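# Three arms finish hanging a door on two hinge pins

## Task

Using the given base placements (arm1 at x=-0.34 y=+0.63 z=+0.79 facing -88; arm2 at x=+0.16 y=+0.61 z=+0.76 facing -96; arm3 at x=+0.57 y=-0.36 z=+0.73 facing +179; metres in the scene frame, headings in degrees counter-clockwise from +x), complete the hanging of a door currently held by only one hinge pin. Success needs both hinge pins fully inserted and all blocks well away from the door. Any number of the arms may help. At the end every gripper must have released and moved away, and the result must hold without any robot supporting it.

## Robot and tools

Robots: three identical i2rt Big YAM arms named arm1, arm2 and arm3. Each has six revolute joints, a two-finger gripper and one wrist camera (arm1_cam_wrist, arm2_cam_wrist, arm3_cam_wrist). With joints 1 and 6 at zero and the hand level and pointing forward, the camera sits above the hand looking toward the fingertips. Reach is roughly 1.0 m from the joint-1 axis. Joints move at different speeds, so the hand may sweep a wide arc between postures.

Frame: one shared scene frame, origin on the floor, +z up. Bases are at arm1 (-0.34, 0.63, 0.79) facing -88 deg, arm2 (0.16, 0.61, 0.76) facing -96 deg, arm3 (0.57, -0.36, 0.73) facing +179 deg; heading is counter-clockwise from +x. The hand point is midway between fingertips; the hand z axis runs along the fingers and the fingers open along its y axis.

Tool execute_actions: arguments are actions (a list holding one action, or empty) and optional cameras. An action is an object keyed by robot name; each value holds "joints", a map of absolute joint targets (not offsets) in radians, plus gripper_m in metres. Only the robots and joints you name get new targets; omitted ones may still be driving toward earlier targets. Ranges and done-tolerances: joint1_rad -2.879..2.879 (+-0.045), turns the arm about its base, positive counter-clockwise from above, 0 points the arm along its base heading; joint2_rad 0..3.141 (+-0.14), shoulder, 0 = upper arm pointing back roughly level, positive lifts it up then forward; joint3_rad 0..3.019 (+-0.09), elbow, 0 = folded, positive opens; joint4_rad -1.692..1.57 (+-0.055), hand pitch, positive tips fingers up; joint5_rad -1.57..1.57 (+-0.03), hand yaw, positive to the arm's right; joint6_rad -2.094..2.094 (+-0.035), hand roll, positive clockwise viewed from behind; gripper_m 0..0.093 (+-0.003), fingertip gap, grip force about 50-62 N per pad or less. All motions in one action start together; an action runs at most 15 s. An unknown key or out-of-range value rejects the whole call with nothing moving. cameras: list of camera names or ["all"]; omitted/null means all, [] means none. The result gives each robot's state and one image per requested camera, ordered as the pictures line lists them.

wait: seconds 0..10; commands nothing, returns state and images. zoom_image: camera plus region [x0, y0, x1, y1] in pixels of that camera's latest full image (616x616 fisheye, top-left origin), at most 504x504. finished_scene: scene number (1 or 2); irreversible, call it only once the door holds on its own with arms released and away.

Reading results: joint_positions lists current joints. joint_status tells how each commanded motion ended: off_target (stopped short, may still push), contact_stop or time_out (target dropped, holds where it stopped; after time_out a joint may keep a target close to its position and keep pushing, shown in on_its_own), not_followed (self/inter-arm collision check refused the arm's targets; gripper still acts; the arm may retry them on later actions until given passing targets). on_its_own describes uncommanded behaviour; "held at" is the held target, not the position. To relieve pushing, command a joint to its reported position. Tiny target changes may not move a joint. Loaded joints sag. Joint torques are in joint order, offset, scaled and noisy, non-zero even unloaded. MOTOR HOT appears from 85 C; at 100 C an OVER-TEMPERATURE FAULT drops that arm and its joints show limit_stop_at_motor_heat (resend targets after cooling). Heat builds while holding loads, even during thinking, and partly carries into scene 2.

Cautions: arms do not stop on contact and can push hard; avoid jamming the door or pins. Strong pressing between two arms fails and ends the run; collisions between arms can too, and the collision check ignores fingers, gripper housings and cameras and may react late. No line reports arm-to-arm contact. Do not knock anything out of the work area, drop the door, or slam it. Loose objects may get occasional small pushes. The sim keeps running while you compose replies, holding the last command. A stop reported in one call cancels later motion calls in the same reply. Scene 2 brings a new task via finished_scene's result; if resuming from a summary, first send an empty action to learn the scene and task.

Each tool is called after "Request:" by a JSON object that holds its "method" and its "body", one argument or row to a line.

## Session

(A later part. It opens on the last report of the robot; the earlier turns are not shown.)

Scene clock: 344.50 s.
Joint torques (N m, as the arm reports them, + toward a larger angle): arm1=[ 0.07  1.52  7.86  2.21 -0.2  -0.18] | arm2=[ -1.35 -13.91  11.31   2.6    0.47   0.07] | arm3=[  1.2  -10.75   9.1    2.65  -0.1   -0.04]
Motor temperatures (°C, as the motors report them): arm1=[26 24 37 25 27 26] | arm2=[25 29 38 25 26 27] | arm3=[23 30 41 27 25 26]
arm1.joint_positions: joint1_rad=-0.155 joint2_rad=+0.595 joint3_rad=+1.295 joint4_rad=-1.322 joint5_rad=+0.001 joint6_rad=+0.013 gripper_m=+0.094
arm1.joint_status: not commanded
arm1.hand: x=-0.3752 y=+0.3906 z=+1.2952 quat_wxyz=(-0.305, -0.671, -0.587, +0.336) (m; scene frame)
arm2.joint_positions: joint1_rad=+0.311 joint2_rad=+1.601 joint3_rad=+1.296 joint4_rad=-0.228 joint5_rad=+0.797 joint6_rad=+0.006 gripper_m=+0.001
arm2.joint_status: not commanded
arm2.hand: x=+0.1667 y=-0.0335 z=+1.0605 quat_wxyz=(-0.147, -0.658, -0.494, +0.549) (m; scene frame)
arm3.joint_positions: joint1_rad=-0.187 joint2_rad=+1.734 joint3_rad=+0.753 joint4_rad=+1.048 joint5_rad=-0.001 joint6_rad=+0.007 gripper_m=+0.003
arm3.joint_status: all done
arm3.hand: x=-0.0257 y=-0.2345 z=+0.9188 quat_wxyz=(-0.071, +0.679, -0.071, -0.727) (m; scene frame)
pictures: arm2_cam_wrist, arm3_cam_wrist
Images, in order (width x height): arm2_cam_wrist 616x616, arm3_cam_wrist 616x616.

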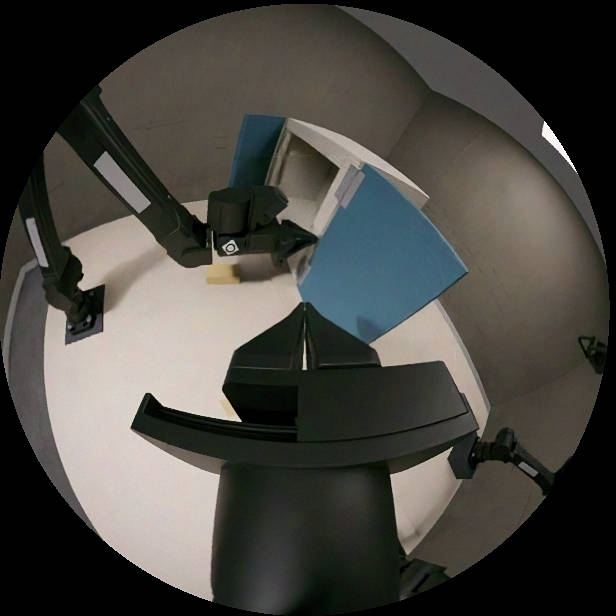

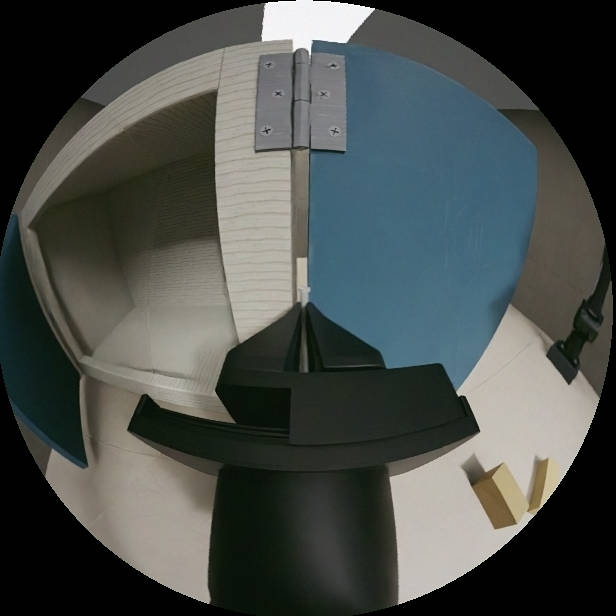

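Request:
{"method": "execute_actions", "body": {
  "actions": [
    {"arm2":{"joints":{"joint2_rad":1.68,"joint3_rad":1.05,"joint4_rad":0.35,"joint5_rad":0.9}}}
  ],
  "cameras": ["arm2_cam_wrist"]
}}

Request:
{"method": "zoom_image", "body": {
  "camera": "arm2_cam_wrist",
  "region": [250, 200, 350, 310]
}}

Scene clock: 356.10 s.
Joint torques (N m, as the arm reports them, + toward a larger angle): arm1=[ 0.21  1.68  7.84  2.18 -0.19 -0.18] | arm2=[ -1.88 -13.98  10.82   2.69   0.43   0.04] | arm3=[  1.15 -10.83   9.25   2.56  -0.11  -0.04]
Motor temperatures (°C, as the motors report them): arm1=[26 24 37 25 27 26] | arm2=[25 29 38 25 26 27] | arm3=[23 30 40 27 25 26]
arm1.joint_positions: joint1_rad=-0.155 joint2_rad=+0.595 joint3_rad=+1.295 joint4_rad=-1.322 joint5_rad=+0.001 joint6_rad=+0.013 gripper_m=+0.094
arm1.joint_status: not commanded
arm1.hand: x=-0.3752 y=+0.3906 z=+1.2952 quat_wxyz=(-0.305, -0.671, -0.587, +0.336) (m; scene frame)
arm2.joint_positions: joint1_rad=+0.311 joint2_rad=+1.689 joint3_rad=+1.032 joint4_rad=+0.322 joint5_rad=+0.897 joint6_rad=+0.006 gripper_m=+0.001
arm2.joint_status: all done
arm2.hand: x=+0.1512 y=-0.0118 z=+0.9716 quat_wxyz=(-0.186, -0.662, -0.406, +0.602) (m; scene frame)
arm3.joint_positions: joint1_rad=-0.187 joint2_rad=+1.734 joint3_rad=+0.753 joint4_rad=+1.048 joint5_rad=-0.001 joint6_rad=+0.007 gripper_m=+0.003
arm3.joint_status: not commanded
arm3.hand: x=-0.0257 y=-0.2345 z=+0.9188 quat_wxyz=(-0.071, +0.679, -0.071, -0.727) (m; scene frame)
pictures: arm2_cam_wrist
Images, in order (width x height): arm2_cam_wrist 616x616.

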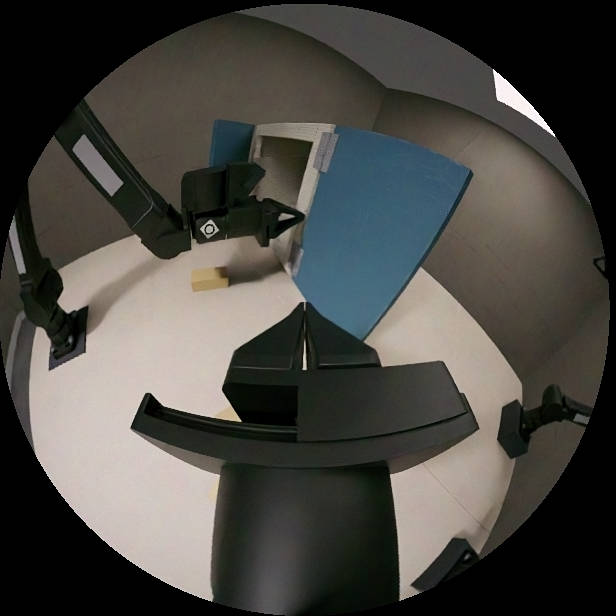

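Region (250, 200, 350, 310) of arm2_cam_wrist's 616x616 image, scaled by 4.582, with more detail than that image has; it fills the left 458 columns of this view, and the rest is white.

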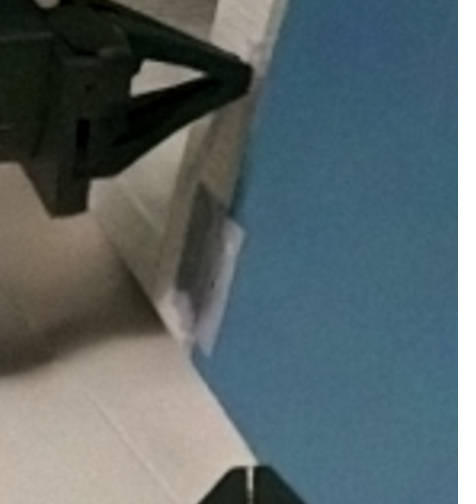

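Request:
{"method": "execute_actions", "body": {
  "actions": [
    {"arm3":{"joints":{"joint2_rad":1.80,"joint3_rad":0.803,"joint4_rad":1.2}}}
  ],
  "cameras": ["arm2_cam_wrist","arm3_cam_wrist"]
}}

Request:
{"method": "zoom_image", "body": {
  "camera": "arm2_cam_wrist",
  "region": [270, 200, 340, 280]
}}

Scene clock: 364.60 s.
Joint torques (N m, as the arm reports them, + toward a larger angle): arm1=[ 0.15  1.7   7.89  2.22 -0.2  -0.19] | arm2=[ -1.73 -14.39  10.83   2.6    0.37   0.05] | arm3=[  0.99 -11.01   8.97   2.59  -0.1   -0.06]
Motor temperatures (°C, as the motors report them): arm1=[26 24 37 25 27 26] | arm2=[25 29 37 25 26 27] | arm3=[23 30 40 27 25 26]
arm1.joint_positions: joint1_rad=-0.155 joint2_rad=+0.595 joint3_rad=+1.295 joint4_rad=-1.322 joint5_rad=+0.001 joint6_rad=+0.013 gripper_m=+0.094
arm1.joint_status: not commanded
arm1.hand: x=-0.3752 y=+0.3906 z=+1.2952 quat_wxyz=(-0.305, -0.671, -0.587, +0.336) (m; scene frame)
arm2.joint_positions: joint1_rad=+0.311 joint2_rad=+1.689 joint3_rad=+1.032 joint4_rad=+0.322 joint5_rad=+0.897 joint6_rad=+0.006 gripper_m=+0.001
arm2.joint_status: not commanded
arm2.hand: x=+0.1512 y=-0.0118 z=+0.9716 quat_wxyz=(-0.186, -0.662, -0.406, +0.602) (m; scene frame)
arm3.joint_positions: joint1_rad=-0.187 joint2_rad=+1.792 joint3_rad=+0.767 joint4_rad=+1.177 joint5_rad=-0.001 joint6_rad=+0.007 gripper_m=+0.003
arm3.joint_status: all done
arm3.hand: x=-0.0301 y=-0.2336 z=+0.9227 quat_wxyz=(-0.074, +0.648, -0.068, -0.755) (m; scene frame)
pictures: arm2_cam_wrist, arm3_cam_wrist
Images, in order (width x height): arm2_cam_wrist 616x616, arm3_cam_wrist 616x616.

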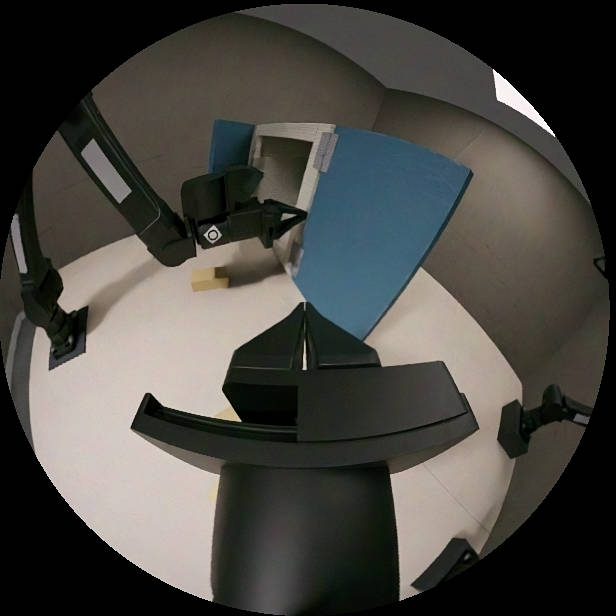

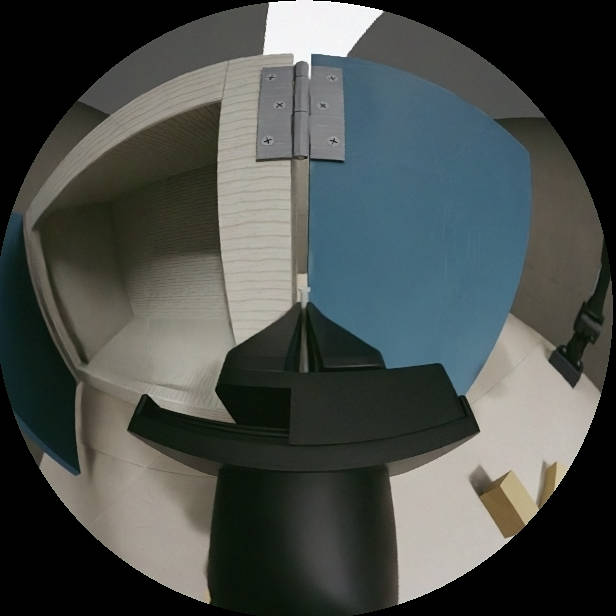

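Region (270, 200, 340, 280) of arm2_cam_wrist's 616x616 image, scaled by 6.300, with more detail than that image has; it fills the left 441 columns of this view, and the rest is white.

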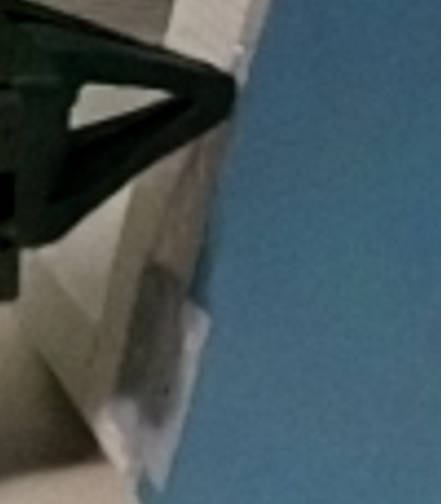

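Request:
{"method": "execute_actions", "body": {
  "actions": [
    {"arm3":{"joints":{"joint2_rad":1.86,"joint3_rad":0.79,"joint4_rad":1.26}}}
  ],
  "cameras": ["arm2_cam_wrist"]
}}

Request:
{"method": "zoom_image", "body": {
  "camera": "arm2_cam_wrist",
  "region": [270, 200, 340, 280]
}}

Scene clock: 371.00 s.
Joint torques (N m, as the arm reports them, + toward a larger angle): arm1=[ 0.25  1.67  7.83  2.17 -0.19 -0.18] | arm2=[ -1.63 -14.26  10.86   2.63   0.42   0.07] | arm3=[  1.77 -11.01   7.51   2.43  -0.08  -0.02]
Motor temperatures (°C, as the motors report them): arm1=[26 24 37 25 27 26] | arm2=[25 29 37 25 26 27] | arm3=[23 30 40 27 25 26]
arm1.joint_positions: joint1_rad=-0.155 joint2_rad=+0.595 joint3_rad=+1.295 joint4_rad=-1.322 joint5_rad=+0.001 joint6_rad=+0.013 gripper_m=+0.094
arm1.joint_status: not commanded
arm1.hand: x=-0.3752 y=+0.3906 z=+1.2952 quat_wxyz=(-0.305, -0.671, -0.587, +0.336) (m; scene frame)
arm2.joint_positions: joint1_rad=+0.311 joint2_rad=+1.689 joint3_rad=+1.032 joint4_rad=+0.322 joint5_rad=+0.897 joint6_rad=+0.006 gripper_m=+0.001
arm2.joint_status: not commanded
arm2.hand: x=+0.1512 y=-0.0118 z=+0.9716 quat_wxyz=(-0.186, -0.662, -0.406, +0.602) (m; scene frame)
arm3.joint_positions: joint1_rad=-0.187 joint2_rad=+1.854 joint3_rad=+0.767 joint4_rad=+1.238 joint5_rad=-0.001 joint6_rad=+0.007 gripper_m=+0.003
arm3.joint_status: all done
arm3.hand: x=-0.0312 y=-0.2334 z=+0.9009 quat_wxyz=(-0.074, +0.648, -0.068, -0.755) (m; scene frame)
pictures: arm2_cam_wrist
Images, in order (width x height): arm2_cam_wrist 616x616.

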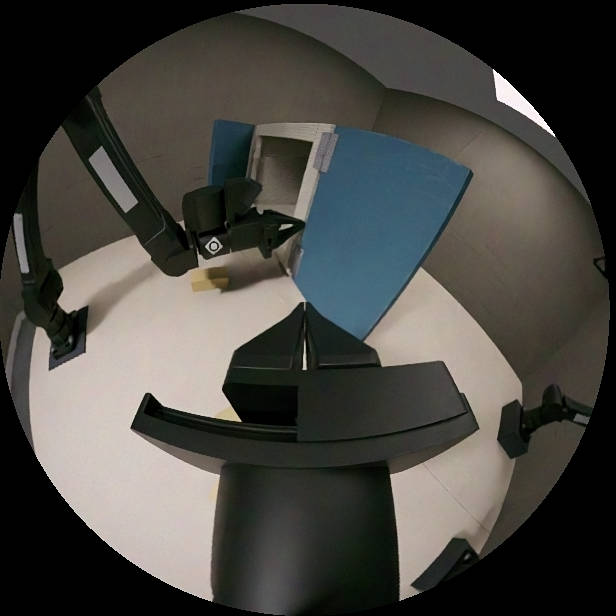

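Region (270, 200, 340, 280) of arm2_cam_wrist's 616x616 image, scaled by 6.300, with more detail than that image has; it fills the left 441 columns of this view, and the rest is white.

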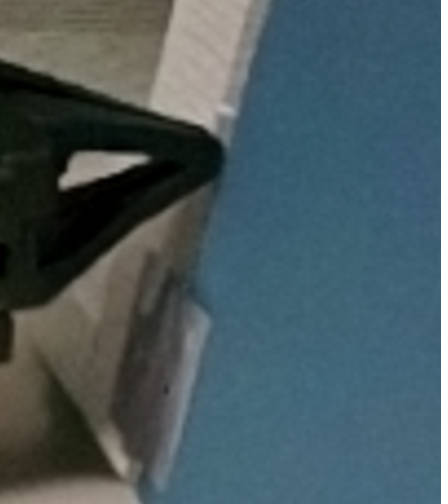

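Request:
{"method": "execute_actions", "body": {
  "actions": [
    {"arm3":{"joints":{"joint2_rad":1.64,"joint3_rad":0.63,"joint4_rad":1.19}}}
  ],
  "cameras": ["arm2_cam_wrist"]
}}

Request:
{"method": "zoom_image", "body": {
  "camera": "arm2_cam_wrist",
  "region": [240, 140, 350, 280]
}}

Scene clock: 383.17 s.
Joint torques (N m, as the arm reports them, + toward a larger angle): arm1=[ 0.16  1.57  7.85  2.15 -0.19 -0.19] | arm2=[ -2.12 -13.81  10.78   2.64   0.41   0.05] | arm3=[ 1.   -9.52  6.21  1.41 -0.11 -0.04]
Motor temperatures (°C, as the motors report them): arm1=[26 24 37 25 27 26] | arm2=[25 29 37 25 26 27] | arm3=[23 30 39 27 25 26]
arm1.joint_positions: joint1_rad=-0.155 joint2_rad=+0.595 joint3_rad=+1.295 joint4_rad=-1.322 joint5_rad=+0.001 joint6_rad=+0.013 gripper_m=+0.094
arm1.joint_status: not commanded
arm1.hand: x=-0.3752 y=+0.3906 z=+1.2952 quat_wxyz=(-0.305, -0.671, -0.587, +0.336) (m; scene frame)
arm2.joint_positions: joint1_rad=+0.311 joint2_rad=+1.689 joint3_rad=+1.032 joint4_rad=+0.322 joint5_rad=+0.897 joint6_rad=+0.006 gripper_m=+0.001
arm2.joint_status: not commanded
arm2.hand: x=+0.1512 y=-0.0118 z=+0.9716 quat_wxyz=(-0.186, -0.662, -0.406, +0.602) (m; scene frame)
arm3.joint_positions: joint1_rad=-0.187 joint2_rad=+1.639 joint3_rad=+0.629 joint4_rad=+1.197 joint5_rad=-0.001 joint6_rad=+0.007 gripper_m=+0.003
arm3.joint_status: all done
arm3.hand: x=+0.0211 y=-0.2442 z=+0.9528 quat_wxyz=(-0.075, +0.634, -0.066, -0.766) (m; scene frame)
pictures: arm2_cam_wrist
Images, in order (width x height): arm2_cam_wrist 616x616.

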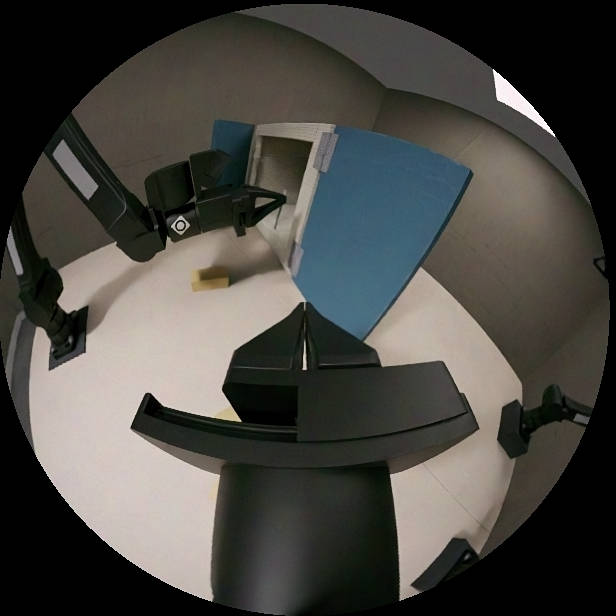

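Region (240, 140, 350, 280) of arm2_cam_wrist's 616x616 image, scaled by 3.600, with more detail than that image has; it fills the left 396 columns of this view, and the rest is white.

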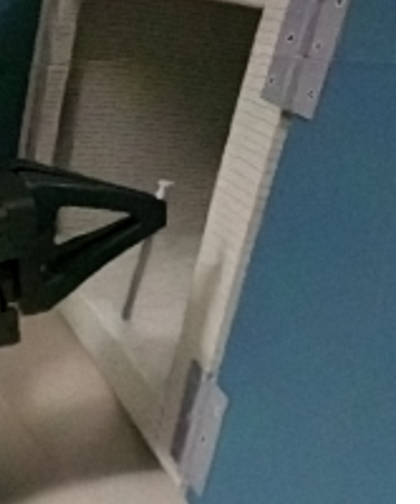

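Request:
{"method": "execute_actions", "body": {
  "actions": [
    {"arm3":{"joints":{"joint2_rad":1.795,"joint3_rad":0.82,"joint4_rad":1.2}}}
  ],
  "cameras": ["arm2_cam_wrist","arm3_cam_wrist"]
}}

Request:
{"method": "zoom_image", "body": {
  "camera": "arm2_cam_wrist",
  "region": [270, 190, 340, 280]
}}

Request:
{"method": "zoom_image", "body": {
  "camera": "arm3_cam_wrist",
  "region": [270, 130, 340, 320]
}}

Scene clock: 406.93 s.
Joint torques (N m, as the arm reports them, + toward a larger angle): arm1=[ 0.25  1.7   7.87  2.2  -0.19 -0.18] | arm2=[ -1.47 -14.12  10.78   2.61   0.42   0.06] | arm3=[  1.13 -11.93   9.55   1.86  -0.12  -0.04]
Motor temperatures (°C, as the motors report them): arm1=[26 24 37 25 27 26] | arm2=[25 30 38 25 26 27] | arm3=[23 30 38 27 25 26]
arm1.joint_positions: joint1_rad=-0.155 joint2_rad=+0.595 joint3_rad=+1.295 joint4_rad=-1.322 joint5_rad=+0.001 joint6_rad=+0.013 gripper_m=+0.094
arm1.joint_status: not commanded
arm1.hand: x=-0.3752 y=+0.3906 z=+1.2952 quat_wxyz=(-0.305, -0.671, -0.587, +0.336) (m; scene frame)
arm2.joint_positions: joint1_rad=+0.311 joint2_rad=+1.689 joint3_rad=+1.032 joint4_rad=+0.322 joint5_rad=+0.897 joint6_rad=+0.006 gripper_m=+0.001
arm2.joint_status: not commanded
arm2.hand: x=+0.1512 y=-0.0118 z=+0.9716 quat_wxyz=(-0.186, -0.662, -0.406, +0.602) (m; scene frame)
arm3.joint_positions: joint1_rad=-0.187 joint2_rad=+1.795 joint3_rad=+0.780 joint4_rad=+1.197 joint5_rad=-0.001 joint6_rad=+0.007 gripper_m=+0.003
arm3.joint_status: all done
arm3.hand: x=-0.0330 y=-0.2330 z=+0.9314 quat_wxyz=(-0.075, +0.637, -0.066, -0.765) (m; scene frame)
pictures: arm2_cam_wrist, arm3_cam_wrist
Images, in order (width x height): arm2_cam_wrist 616x616, arm3_cam_wrist 616x616.

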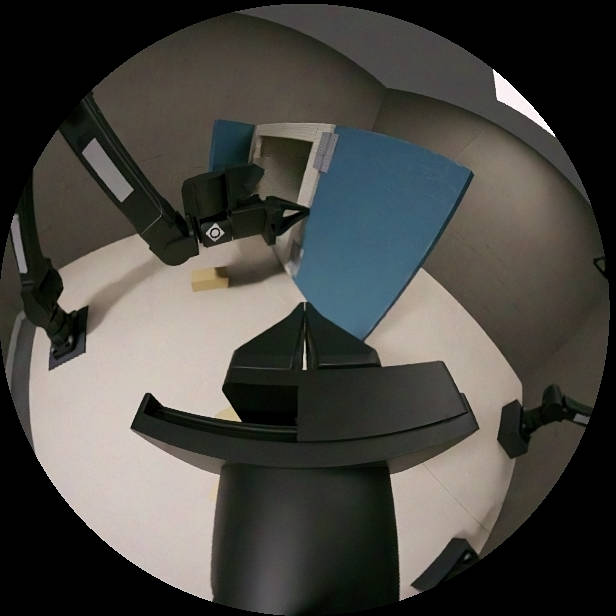

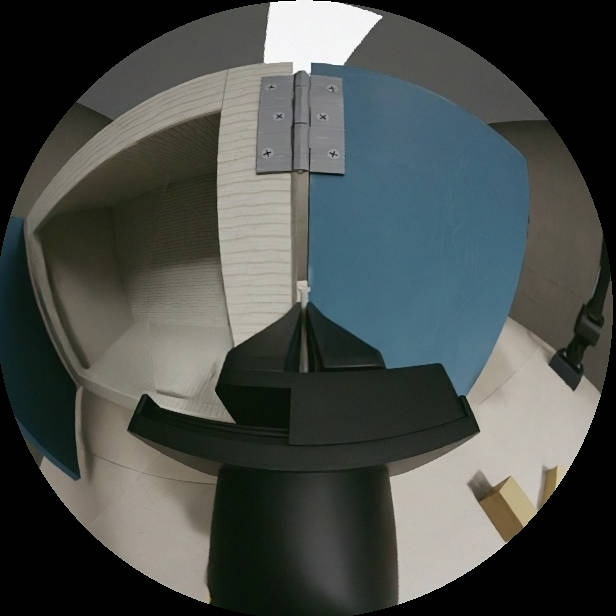

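Region (270, 190, 340, 280) of arm2_cam_wrist's 616x616 image, scaled by 5.600, with more detail than that image has.

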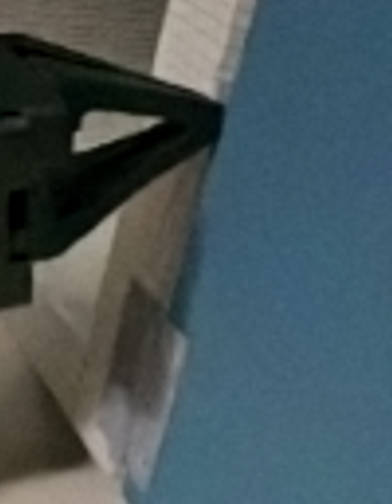

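Region (270, 130, 340, 320) of arm3_cam_wrist's 616x616 image, scaled by 2.653, with more detail than that image has; it fills the left 186 columns of this view, and the rest is white.

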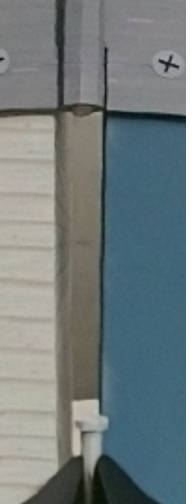

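Request:
{"method": "execute_actions", "body": {
  "actions": [
    {"arm3":{"joints":{"joint1_rad":-0.178,"joint2_rad":1.85,"joint4_rad":1.25}}}
  ],
  "cameras": ["arm2_cam_wrist","arm3_cam_wrist"]
}}

Request:
{"method": "zoom_image", "body": {
  "camera": "arm2_cam_wrist",
  "region": [270, 190, 340, 280]
}}

Request:
{"method": "zoom_image", "body": {
  "camera": "arm3_cam_wrist",
  "region": [270, 130, 340, 320]
}}

Scene clock: 414.70 s.
Joint torques (N m, as the arm reports them, + toward a larger angle): arm1=[ 0.25  1.58  7.84  2.19 -0.2  -0.19] | arm2=[ -1.63 -13.76  10.79   2.62   0.4    0.04] | arm3=[  1.02 -10.02   9.18   2.02  -0.08  -0.04]
Motor temperatures (°C, as the motors report them): arm1=[26 24 37 25 27 26] | arm2=[25 30 38 25 26 27] | arm3=[23 30 39 27 25 26]
arm1.joint_positions: joint1_rad=-0.155 joint2_rad=+0.595 joint3_rad=+1.295 joint4_rad=-1.322 joint5_rad=+0.001 joint6_rad=+0.013 gripper_m=+0.094
arm1.joint_status: not commanded
arm1.hand: x=-0.3752 y=+0.3906 z=+1.2952 quat_wxyz=(-0.305, -0.671, -0.587, +0.336) (m; scene frame)
arm2.joint_positions: joint1_rad=+0.311 joint2_rad=+1.689 joint3_rad=+1.032 joint4_rad=+0.322 joint5_rad=+0.897 joint6_rad=+0.006 gripper_m=+0.001
arm2.joint_status: not commanded
arm2.hand: x=+0.1512 y=-0.0118 z=+0.9716 quat_wxyz=(-0.186, -0.662, -0.406, +0.602) (m; scene frame)
arm3.joint_positions: joint1_rad=-0.187 joint2_rad=+1.829 joint3_rad=+0.780 joint4_rad=+1.239 joint5_rad=-0.001 joint6_rad=+0.007 gripper_m=+0.003
arm3.joint_status: all done
arm3.hand: x=-0.0334 y=-0.2329 z=+0.9215 quat_wxyz=(-0.075, +0.633, -0.066, -0.767) (m; scene frame)
pictures: arm2_cam_wrist, arm3_cam_wrist
Images, in order (width x height): arm2_cam_wrist 616x616, arm3_cam_wrist 616x616.

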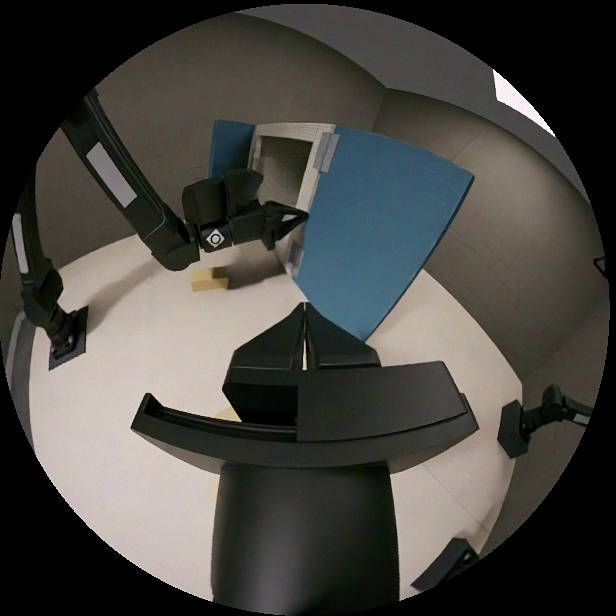

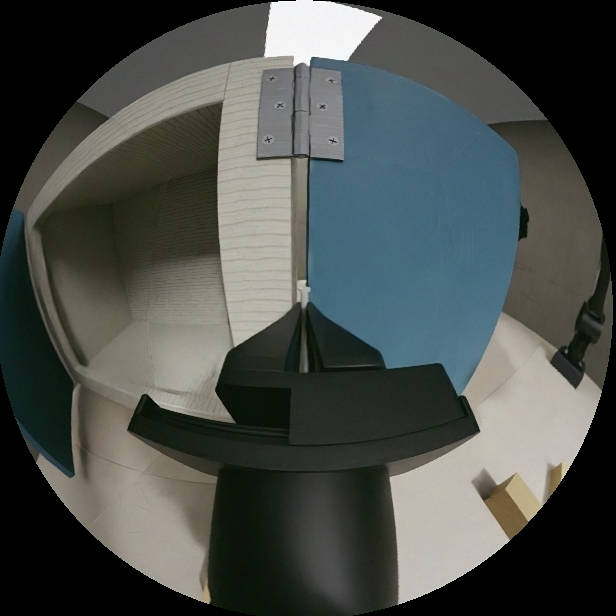

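Region (270, 190, 340, 280) of arm2_cam_wrist's 616x616 image, scaled by 5.600, with more detail than that image has.

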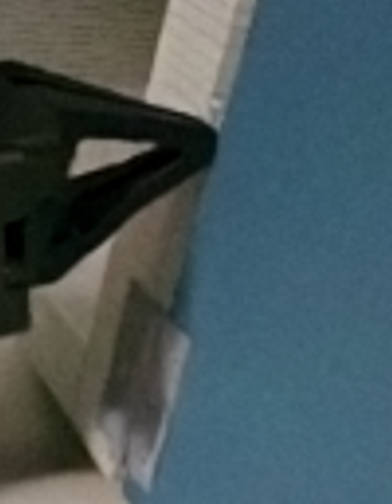

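Region (270, 130, 340, 320) of arm3_cam_wrist's 616x616 image, scaled by 2.653, with more detail than that image has; it fills the left 186 columns of this view, and the rest is white.

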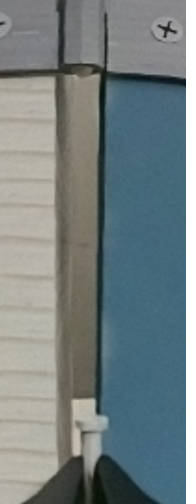

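Request:
{"method": "execute_actions", "body": {
  "actions": [
    {"arm3":{"joints":{"joint5_rad":-0.012,"joint2_rad":1.86}}}
  ],
  "cameras": ["arm3_cam_wrist"]
}}

Request:
{"method": "zoom_image", "body": {
  "camera": "arm3_cam_wrist",
  "region": [270, 130, 340, 320]
}}

Scene clock: 422.10 s.
Joint torques (N m, as the arm reports them, + toward a larger angle): arm1=[ 0.21  1.59  7.85  2.18 -0.2  -0.19] | arm2=[ -1.76 -14.22  10.79   2.63   0.43   0.07] | arm3=[  0.6  -10.08   9.22   2.09  -0.4   -0.03]
Motor temperatures (°C, as the motors report them): arm1=[26 24 37 25 27 26] | arm2=[25 30 38 25 26 27] | arm3=[23 30 40 27 25 26]
arm1.joint_positions: joint1_rad=-0.155 joint2_rad=+0.595 joint3_rad=+1.295 joint4_rad=-1.322 joint5_rad=+0.001 joint6_rad=+0.013 gripper_m=+0.094
arm1.joint_status: not commanded
arm1.hand: x=-0.3752 y=+0.3906 z=+1.2952 quat_wxyz=(-0.305, -0.671, -0.587, +0.336) (m; scene frame)
arm2.joint_positions: joint1_rad=+0.311 joint2_rad=+1.689 joint3_rad=+1.032 joint4_rad=+0.322 joint5_rad=+0.897 joint6_rad=+0.006 gripper_m=+0.001
arm2.joint_status: not commanded
arm2.hand: x=+0.1512 y=-0.0118 z=+0.9716 quat_wxyz=(-0.186, -0.662, -0.406, +0.602) (m; scene frame)
arm3.joint_positions: joint1_rad=-0.187 joint2_rad=+1.834 joint3_rad=+0.780 joint4_rad=+1.240 joint5_rad=-0.006 joint6_rad=+0.007 gripper_m=+0.003
arm3.joint_status: all done
arm3.hand: x=-0.0339 y=-0.2336 z=+0.9181 quat_wxyz=(-0.074, +0.636, -0.064, -0.766) (m; scene frame)
pictures: arm3_cam_wrist
Images, in order (width x height): arm3_cam_wrist 616x616.

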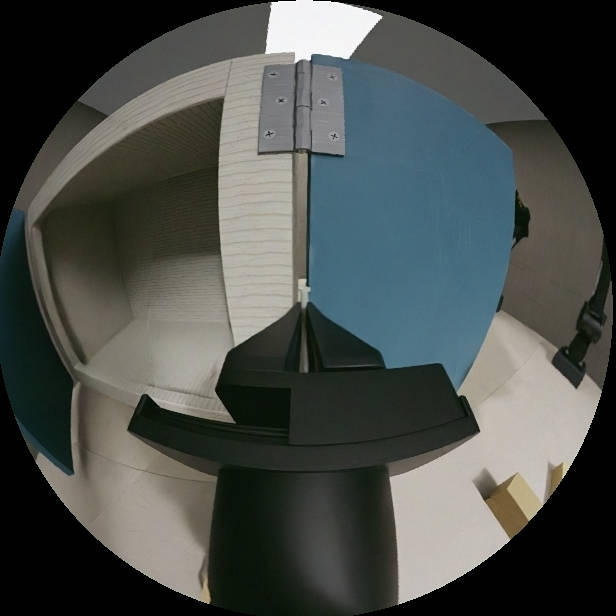

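Region (270, 130, 340, 320) of arm3_cam_wrist's 616x616 image, scaled by 2.653, with more detail than that image has; it fills the left 186 columns of this view, and the rest is white.

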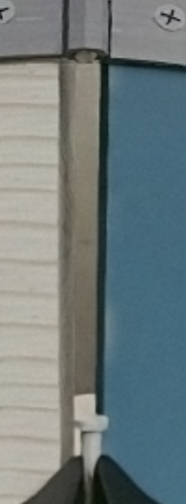

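Request:
{"method": "execute_actions", "body": {
  "actions": [
    {"arm3":{"joints":{"joint2_rad":1.90,"joint4_rad":1.30}}}
  ],
  "cameras": ["arm2_cam_wrist","arm3_cam_wrist"]
}}

Request:
{"method": "zoom_image", "body": {
  "camera": "arm2_cam_wrist",
  "region": [270, 190, 340, 280]
}}

Scene clock: 428.57 s.
Joint torques (N m, as the arm reports them, + toward a larger angle): arm1=[ 0.17  1.76  7.87  2.17 -0.2  -0.18] | arm2=[ -1.99 -14.23  10.89   2.57   0.38   0.03] | arm3=[  1.13 -10.79   8.6    2.23  -0.3   -0.07]
Motor temperatures (°C, as the motors report them): arm1=[26 24 37 25 27 26] | arm2=[25 30 38 25 26 27] | arm3=[23 30 40 27 25 26]
arm1.joint_positions: joint1_rad=-0.155 joint2_rad=+0.595 joint3_rad=+1.295 joint4_rad=-1.322 joint5_rad=+0.001 joint6_rad=+0.013 gripper_m=+0.094
arm1.joint_status: not commanded
arm1.hand: x=-0.3752 y=+0.3906 z=+1.2952 quat_wxyz=(-0.305, -0.671, -0.587, +0.336) (m; scene frame)
arm2.joint_positions: joint1_rad=+0.311 joint2_rad=+1.689 joint3_rad=+1.032 joint4_rad=+0.322 joint5_rad=+0.897 joint6_rad=+0.006 gripper_m=+0.001
arm2.joint_status: not commanded
arm2.hand: x=+0.1512 y=-0.0118 z=+0.9716 quat_wxyz=(-0.186, -0.662, -0.406, +0.602) (m; scene frame)
arm3.joint_positions: joint1_rad=-0.187 joint2_rad=+1.880 joint3_rad=+0.782 joint4_rad=+1.287 joint5_rad=-0.008 joint6_rad=+0.005 gripper_m=+0.003
arm3.joint_status: all done
arm3.hand: x=-0.0348 y=-0.2338 z=+0.9035 quat_wxyz=(-0.074, +0.634, -0.063, -0.767) (m; scene frame)
pictures: arm2_cam_wrist, arm3_cam_wrist
Images, in order (width x height): arm2_cam_wrist 616x616, arm3_cam_wrist 616x616.

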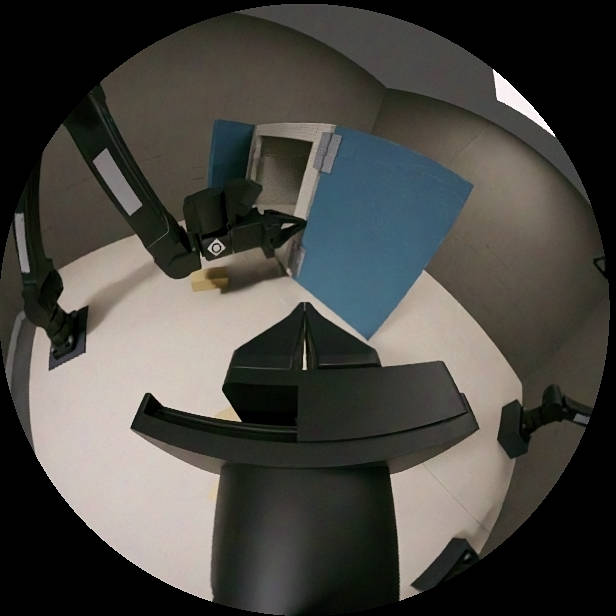

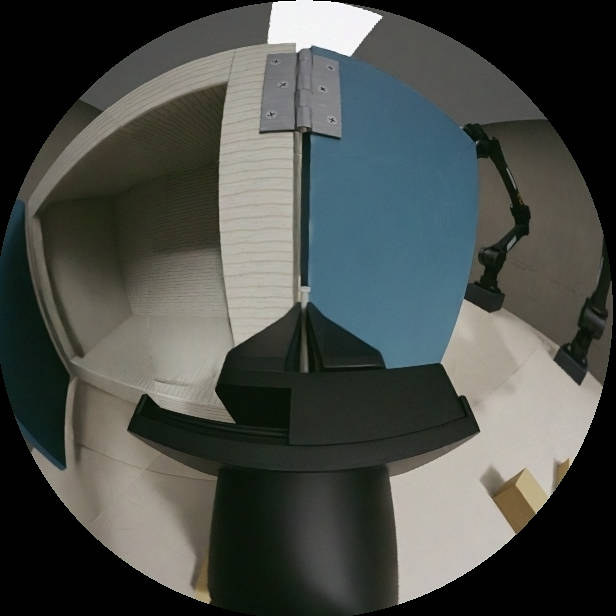

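Region (270, 190, 340, 280) of arm2_cam_wrist's 616x616 image, scaled by 5.600, with more detail than that image has.

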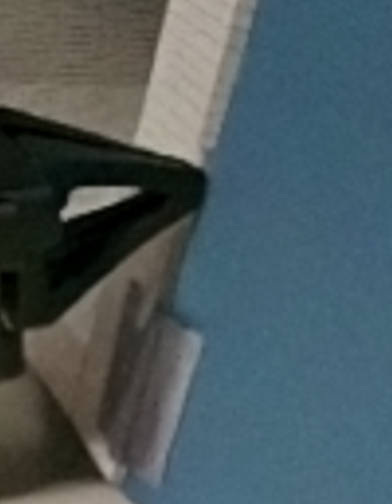

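Request:
{"method": "execute_actions", "body": {
  "actions": [
    {"arm3":{"joints":{"joint2_rad":1.955,"joint4_rad":1.355}}}
  ],
  "cameras": ["arm2_cam_wrist","arm3_cam_wrist"]
}}

Request:
{"method": "zoom_image", "body": {
  "camera": "arm2_cam_wrist",
  "region": [270, 190, 340, 280]
}}

Scene clock: 434.67 s.
Joint torques (N m, as the arm reports them, + toward a larger angle): arm1=[ 0.12  1.6   7.83  2.19 -0.18 -0.18] | arm2=[ -1.75 -14.31  10.86   2.72   0.4    0.05] | arm3=[  0.76 -10.49   8.13   2.01  -0.31   0.02]
Motor temperatures (°C, as the motors report them): arm1=[26 24 37 25 27 26] | arm2=[25 30 38 25 26 27] | arm3=[23 31 40 27 25 26]
arm1.joint_positions: joint1_rad=-0.155 joint2_rad=+0.595 joint3_rad=+1.295 joint4_rad=-1.322 joint5_rad=+0.001 joint6_rad=+0.013 gripper_m=+0.094
arm1.joint_status: not commanded
arm1.hand: x=-0.3752 y=+0.3906 z=+1.2952 quat_wxyz=(-0.305, -0.671, -0.587, +0.336) (m; scene frame)
arm2.joint_positions: joint1_rad=+0.311 joint2_rad=+1.689 joint3_rad=+1.032 joint4_rad=+0.322 joint5_rad=+0.897 joint6_rad=+0.006 gripper_m=+0.001
arm2.joint_status: not commanded
arm2.hand: x=+0.1512 y=-0.0118 z=+0.9716 quat_wxyz=(-0.186, -0.662, -0.406, +0.602) (m; scene frame)
arm3.joint_positions: joint1_rad=-0.187 joint2_rad=+1.934 joint3_rad=+0.783 joint4_rad=+1.346 joint5_rad=-0.008 joint6_rad=+0.001 gripper_m=+0.003
arm3.joint_status: all done
arm3.hand: x=-0.0345 y=-0.2338 z=+0.8857 quat_wxyz=(-0.076, +0.632, -0.061, -0.769) (m; scene frame)
pictures: arm2_cam_wrist, arm3_cam_wrist
Images, in order (width x height): arm2_cam_wrist 616x616, arm3_cam_wrist 616x616.

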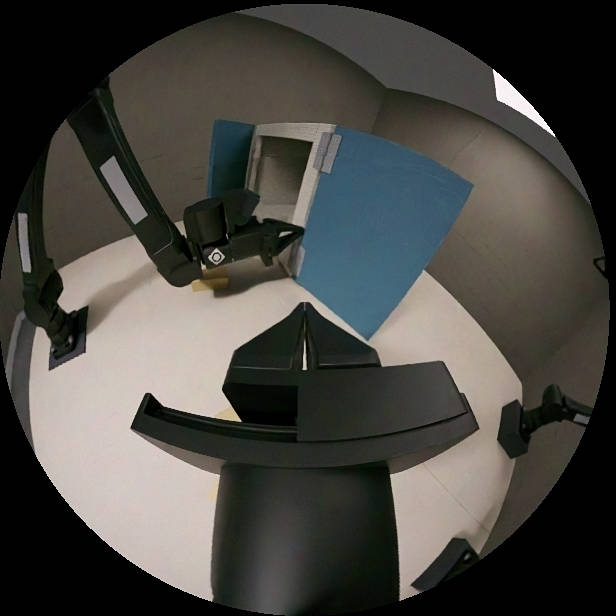

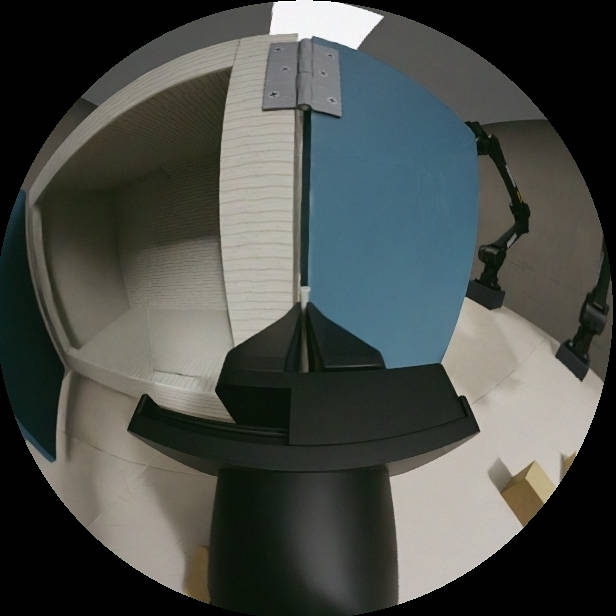

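Region (270, 190, 340, 280) of arm2_cam_wrist's 616x616 image, scaled by 5.600, with more detail than that image has.

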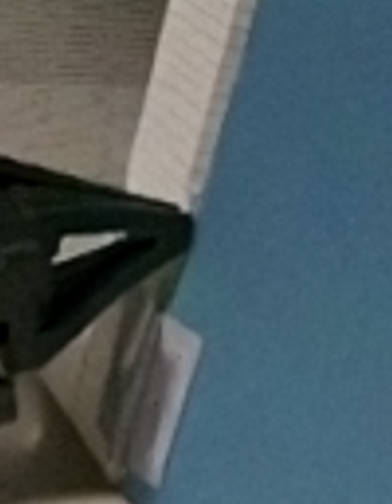

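Request:
{"method": "execute_actions", "body": {
  "actions": [
    {"arm3":{"joints":{"joint2_rad":2.0,"joint4_rad":1.40}}}
  ],
  "cameras": []
}}

Request:
{"method": "execute_actions", "body": {
  "actions": [
    {"arm3":{"joints":{"gripper_m":0.014}}}
  ],
  "cameras": ["arm2_cam_wrist","arm3_cam_wrist"]
}}

Request:
{"method": "zoom_image", "body": {
  "camera": "arm3_cam_wrist",
  "region": [250, 230, 360, 380]
}}

Request:
{"method": "zoom_image", "body": {
  "camera": "arm2_cam_wrist",
  "region": [270, 190, 340, 280]
}}

Scene clock: 440.87 s.
Joint torques (N m, as the arm reports them, + toward a larger angle): arm1=[ 0.04  1.55  7.87  2.17 -0.2  -0.18] | arm2=[ -1.51 -14.39  10.92   2.61   0.4    0.02] | arm3=[  0.98 -10.34   7.93   1.79  -0.41   0.03]
Motor temperatures (°C, as the motors report them): arm1=[26 24 37 25 27 26] | arm2=[25 30 38 25 26 27] | arm3=[23 31 40 27 25 26]
arm1.joint_positions: joint1_rad=-0.155 joint2_rad=+0.595 joint3_rad=+1.295 joint4_rad=-1.322 joint5_rad=+0.001 joint6_rad=+0.013 gripper_m=+0.094
arm1.joint_status: not commanded
arm1.hand: x=-0.3752 y=+0.3906 z=+1.2952 quat_wxyz=(-0.305, -0.671, -0.587, +0.336) (m; scene frame)
arm2.joint_positions: joint1_rad=+0.311 joint2_rad=+1.689 joint3_rad=+1.032 joint4_rad=+0.322 joint5_rad=+0.897 joint6_rad=+0.006 gripper_m=+0.001
arm2.joint_status: not commanded
arm2.hand: x=+0.1512 y=-0.0118 z=+0.9716 quat_wxyz=(-0.186, -0.662, -0.406, +0.602) (m; scene frame)
arm3.joint_positions: joint1_rad=-0.187 joint2_rad=+1.974 joint3_rad=+0.783 joint4_rad=+1.396 joint5_rad=-0.005 joint6_rad=+0.001 gripper_m=+0.003
arm3.joint_status: all done
arm3.hand: x=-0.0329 y=-0.2336 z=+0.8746 quat_wxyz=(-0.077, +0.628, -0.062, -0.772) (m; scene frame)
pictures: none
No camera images: the call's "cameras" was empty. Leave "cameras" out to get every camera's image.

Scene clock: 441.37 s.
Joint torques (N m, as the arm reports them, + toward a larger angle): arm1=[ 0.07  1.57  7.86  2.18 -0.19 -0.19] | arm2=[ -1.21 -14.22  10.82   2.65   0.4    0.08] | arm3=[  0.85 -10.93   7.64   1.84  -0.57   0.03]
Motor temperatures (°C, as the motors report them): arm1=[26 24 37 25 27 26] | arm2=[25 30 38 25 26 27] | arm3=[23 31 40 27 25 26]
arm1.joint_positions: joint1_rad=-0.155 joint2_rad=+0.595 joint3_rad=+1.295 joint4_rad=-1.322 joint5_rad=+0.001 joint6_rad=+0.013 gripper_m=+0.094
arm1.joint_status: not commanded
arm1.hand: x=-0.3752 y=+0.3906 z=+1.2952 quat_wxyz=(-0.305, -0.671, -0.587, +0.336) (m; scene frame)
arm2.joint_positions: joint1_rad=+0.311 joint2_rad=+1.689 joint3_rad=+1.032 joint4_rad=+0.322 joint5_rad=+0.897 joint6_rad=+0.006 gripper_m=+0.001
arm2.joint_status: not commanded
arm2.hand: x=+0.1512 y=-0.0118 z=+0.9716 quat_wxyz=(-0.186, -0.662, -0.406, +0.602) (m; scene frame)
arm3.joint_positions: joint1_rad=-0.190 joint2_rad=+1.978 joint3_rad=+0.787 joint4_rad=+1.396 joint5_rad=-0.002 joint6_rad=+0.001 gripper_m=+0.014
arm3.joint_status: all done
arm3.hand: x=-0.0337 y=-0.2315 z=+0.8735 quat_wxyz=(-0.079, +0.628, -0.064, -0.772) (m; scene frame)
pictures: arm2_cam_wrist, arm3_cam_wrist
Images, in order (width x height): arm2_cam_wrist 616x616, arm3_cam_wrist 616x616.

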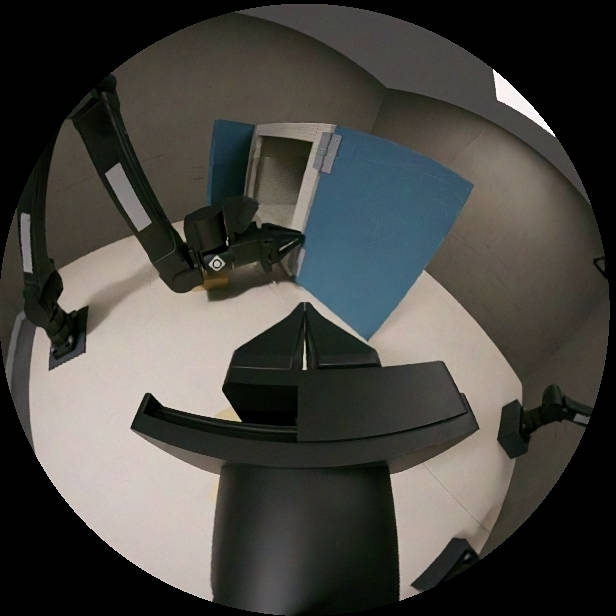

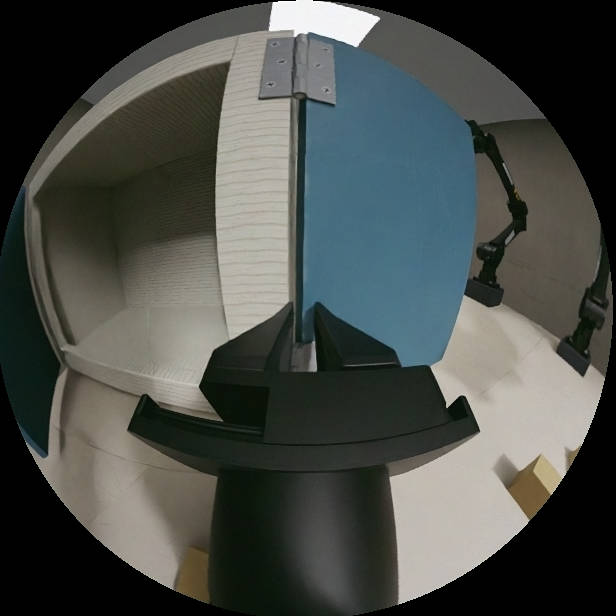

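Region (250, 230, 360, 380) of arm3_cam_wrist's 616x616 image, scaled by 3.360, with more detail than that image has; it fills the left 370 columns of this view, and the rest is white.

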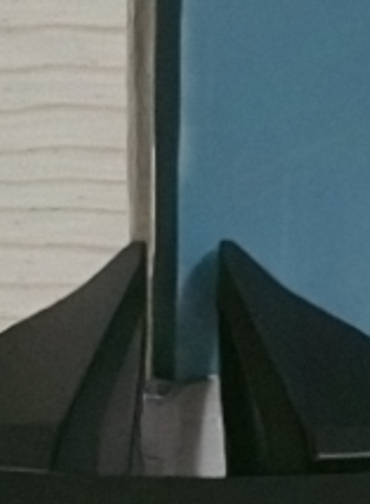

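Region (270, 190, 340, 280) of arm2_cam_wrist's 616x616 image, scaled by 5.600, with more detail than that image has.

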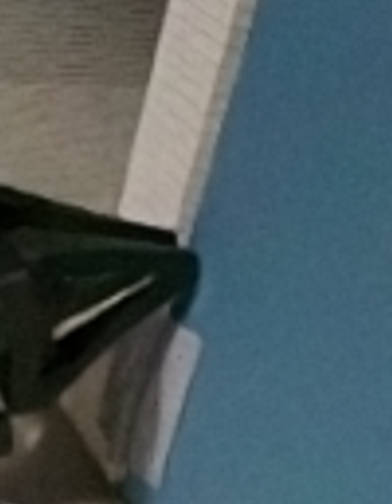

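Request:
{"method": "execute_actions", "body": {
  "actions": [
    {"arm3":{"joints":{"gripper_m":0.03,"joint2_rad":1.64,"joint3_rad":0.63,"joint4_rad":0.9,"joint5_rad":0}}}
  ],
  "cameras": ["arm2_cam_wrist","arm3_cam_wrist"]
}}

Request:
{"method": "zoom_image", "body": {
  "camera": "arm2_cam_wrist",
  "region": [260, 200, 340, 300]
}}

Request:
{"method": "zoom_image", "body": {
  "camera": "arm3_cam_wrist",
  "region": [250, 250, 370, 380]
}}

Scene clock: 448.67 s.
Joint torques (N m, as the arm reports them, + toward a larger angle): arm1=[ 0.12  1.68  7.85  2.18 -0.2  -0.18] | arm2=[ -1.8  -14.29  10.83   2.63   0.41   0.04] | arm3=[ 0.97 -9.74  6.38  1.45 -0.28  0.04]
Motor temperatures (°C, as the motors report them): arm1=[26 24 37 25 27 26] | arm2=[25 30 38 25 26 27] | arm3=[23 31 39 27 25 26]
arm1.joint_positions: joint1_rad=-0.155 joint2_rad=+0.595 joint3_rad=+1.295 joint4_rad=-1.322 joint5_rad=+0.001 joint6_rad=+0.013 gripper_m=+0.094
arm1.joint_status: not commanded
arm1.hand: x=-0.3752 y=+0.3906 z=+1.2952 quat_wxyz=(-0.305, -0.671, -0.587, +0.336) (m; scene frame)
arm2.joint_positions: joint1_rad=+0.311 joint2_rad=+1.689 joint3_rad=+1.032 joint4_rad=+0.322 joint5_rad=+0.897 joint6_rad=+0.006 gripper_m=+0.001
arm2.joint_status: not commanded
arm2.hand: x=+0.1512 y=-0.0118 z=+0.9716 quat_wxyz=(-0.186, -0.662, -0.406, +0.602) (m; scene frame)
arm3.joint_positions: joint1_rad=-0.192 joint2_rad=+1.636 joint3_rad=+0.629 joint4_rad=+0.910 joint5_rad=+0.004 joint6_rad=+0.001 gripper_m=+0.030
arm3.joint_status: all done
arm3.hand: x=+0.0192 y=-0.2401 z=+0.8840 quat_wxyz=(-0.071, +0.736, -0.078, -0.668) (m; scene frame)
pictures: arm2_cam_wrist, arm3_cam_wrist
Images, in order (width x height): arm2_cam_wrist 616x616, arm3_cam_wrist 616x616.

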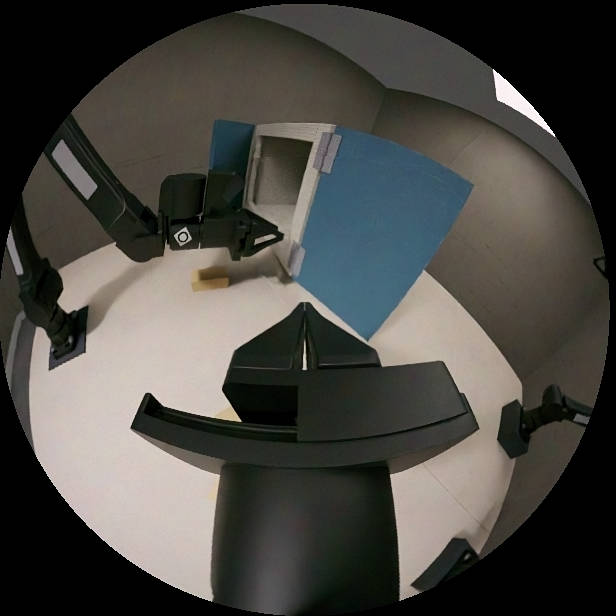

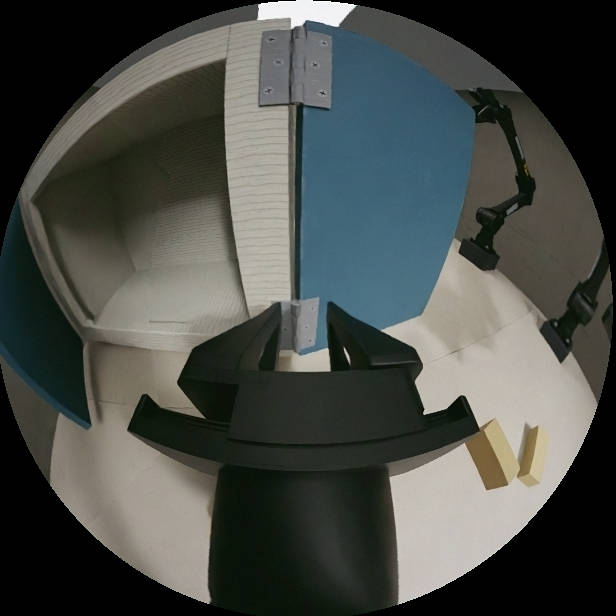

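Region (260, 200, 340, 300) of arm2_cam_wrist's 616x616 image, scaled by 5.040, with more detail than that image has; it fills the left 403 columns of this view, and the rest is white.

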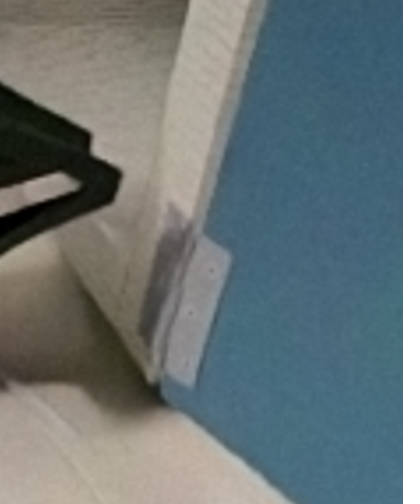

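Region (250, 250, 370, 380) of arm3_cam_wrist's 616x616 image, scaled by 3.877, with more detail than that image has; it fills the left 465 columns of this view, and the rest is white.

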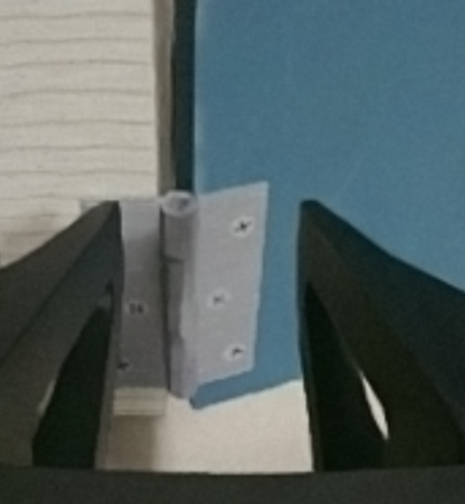

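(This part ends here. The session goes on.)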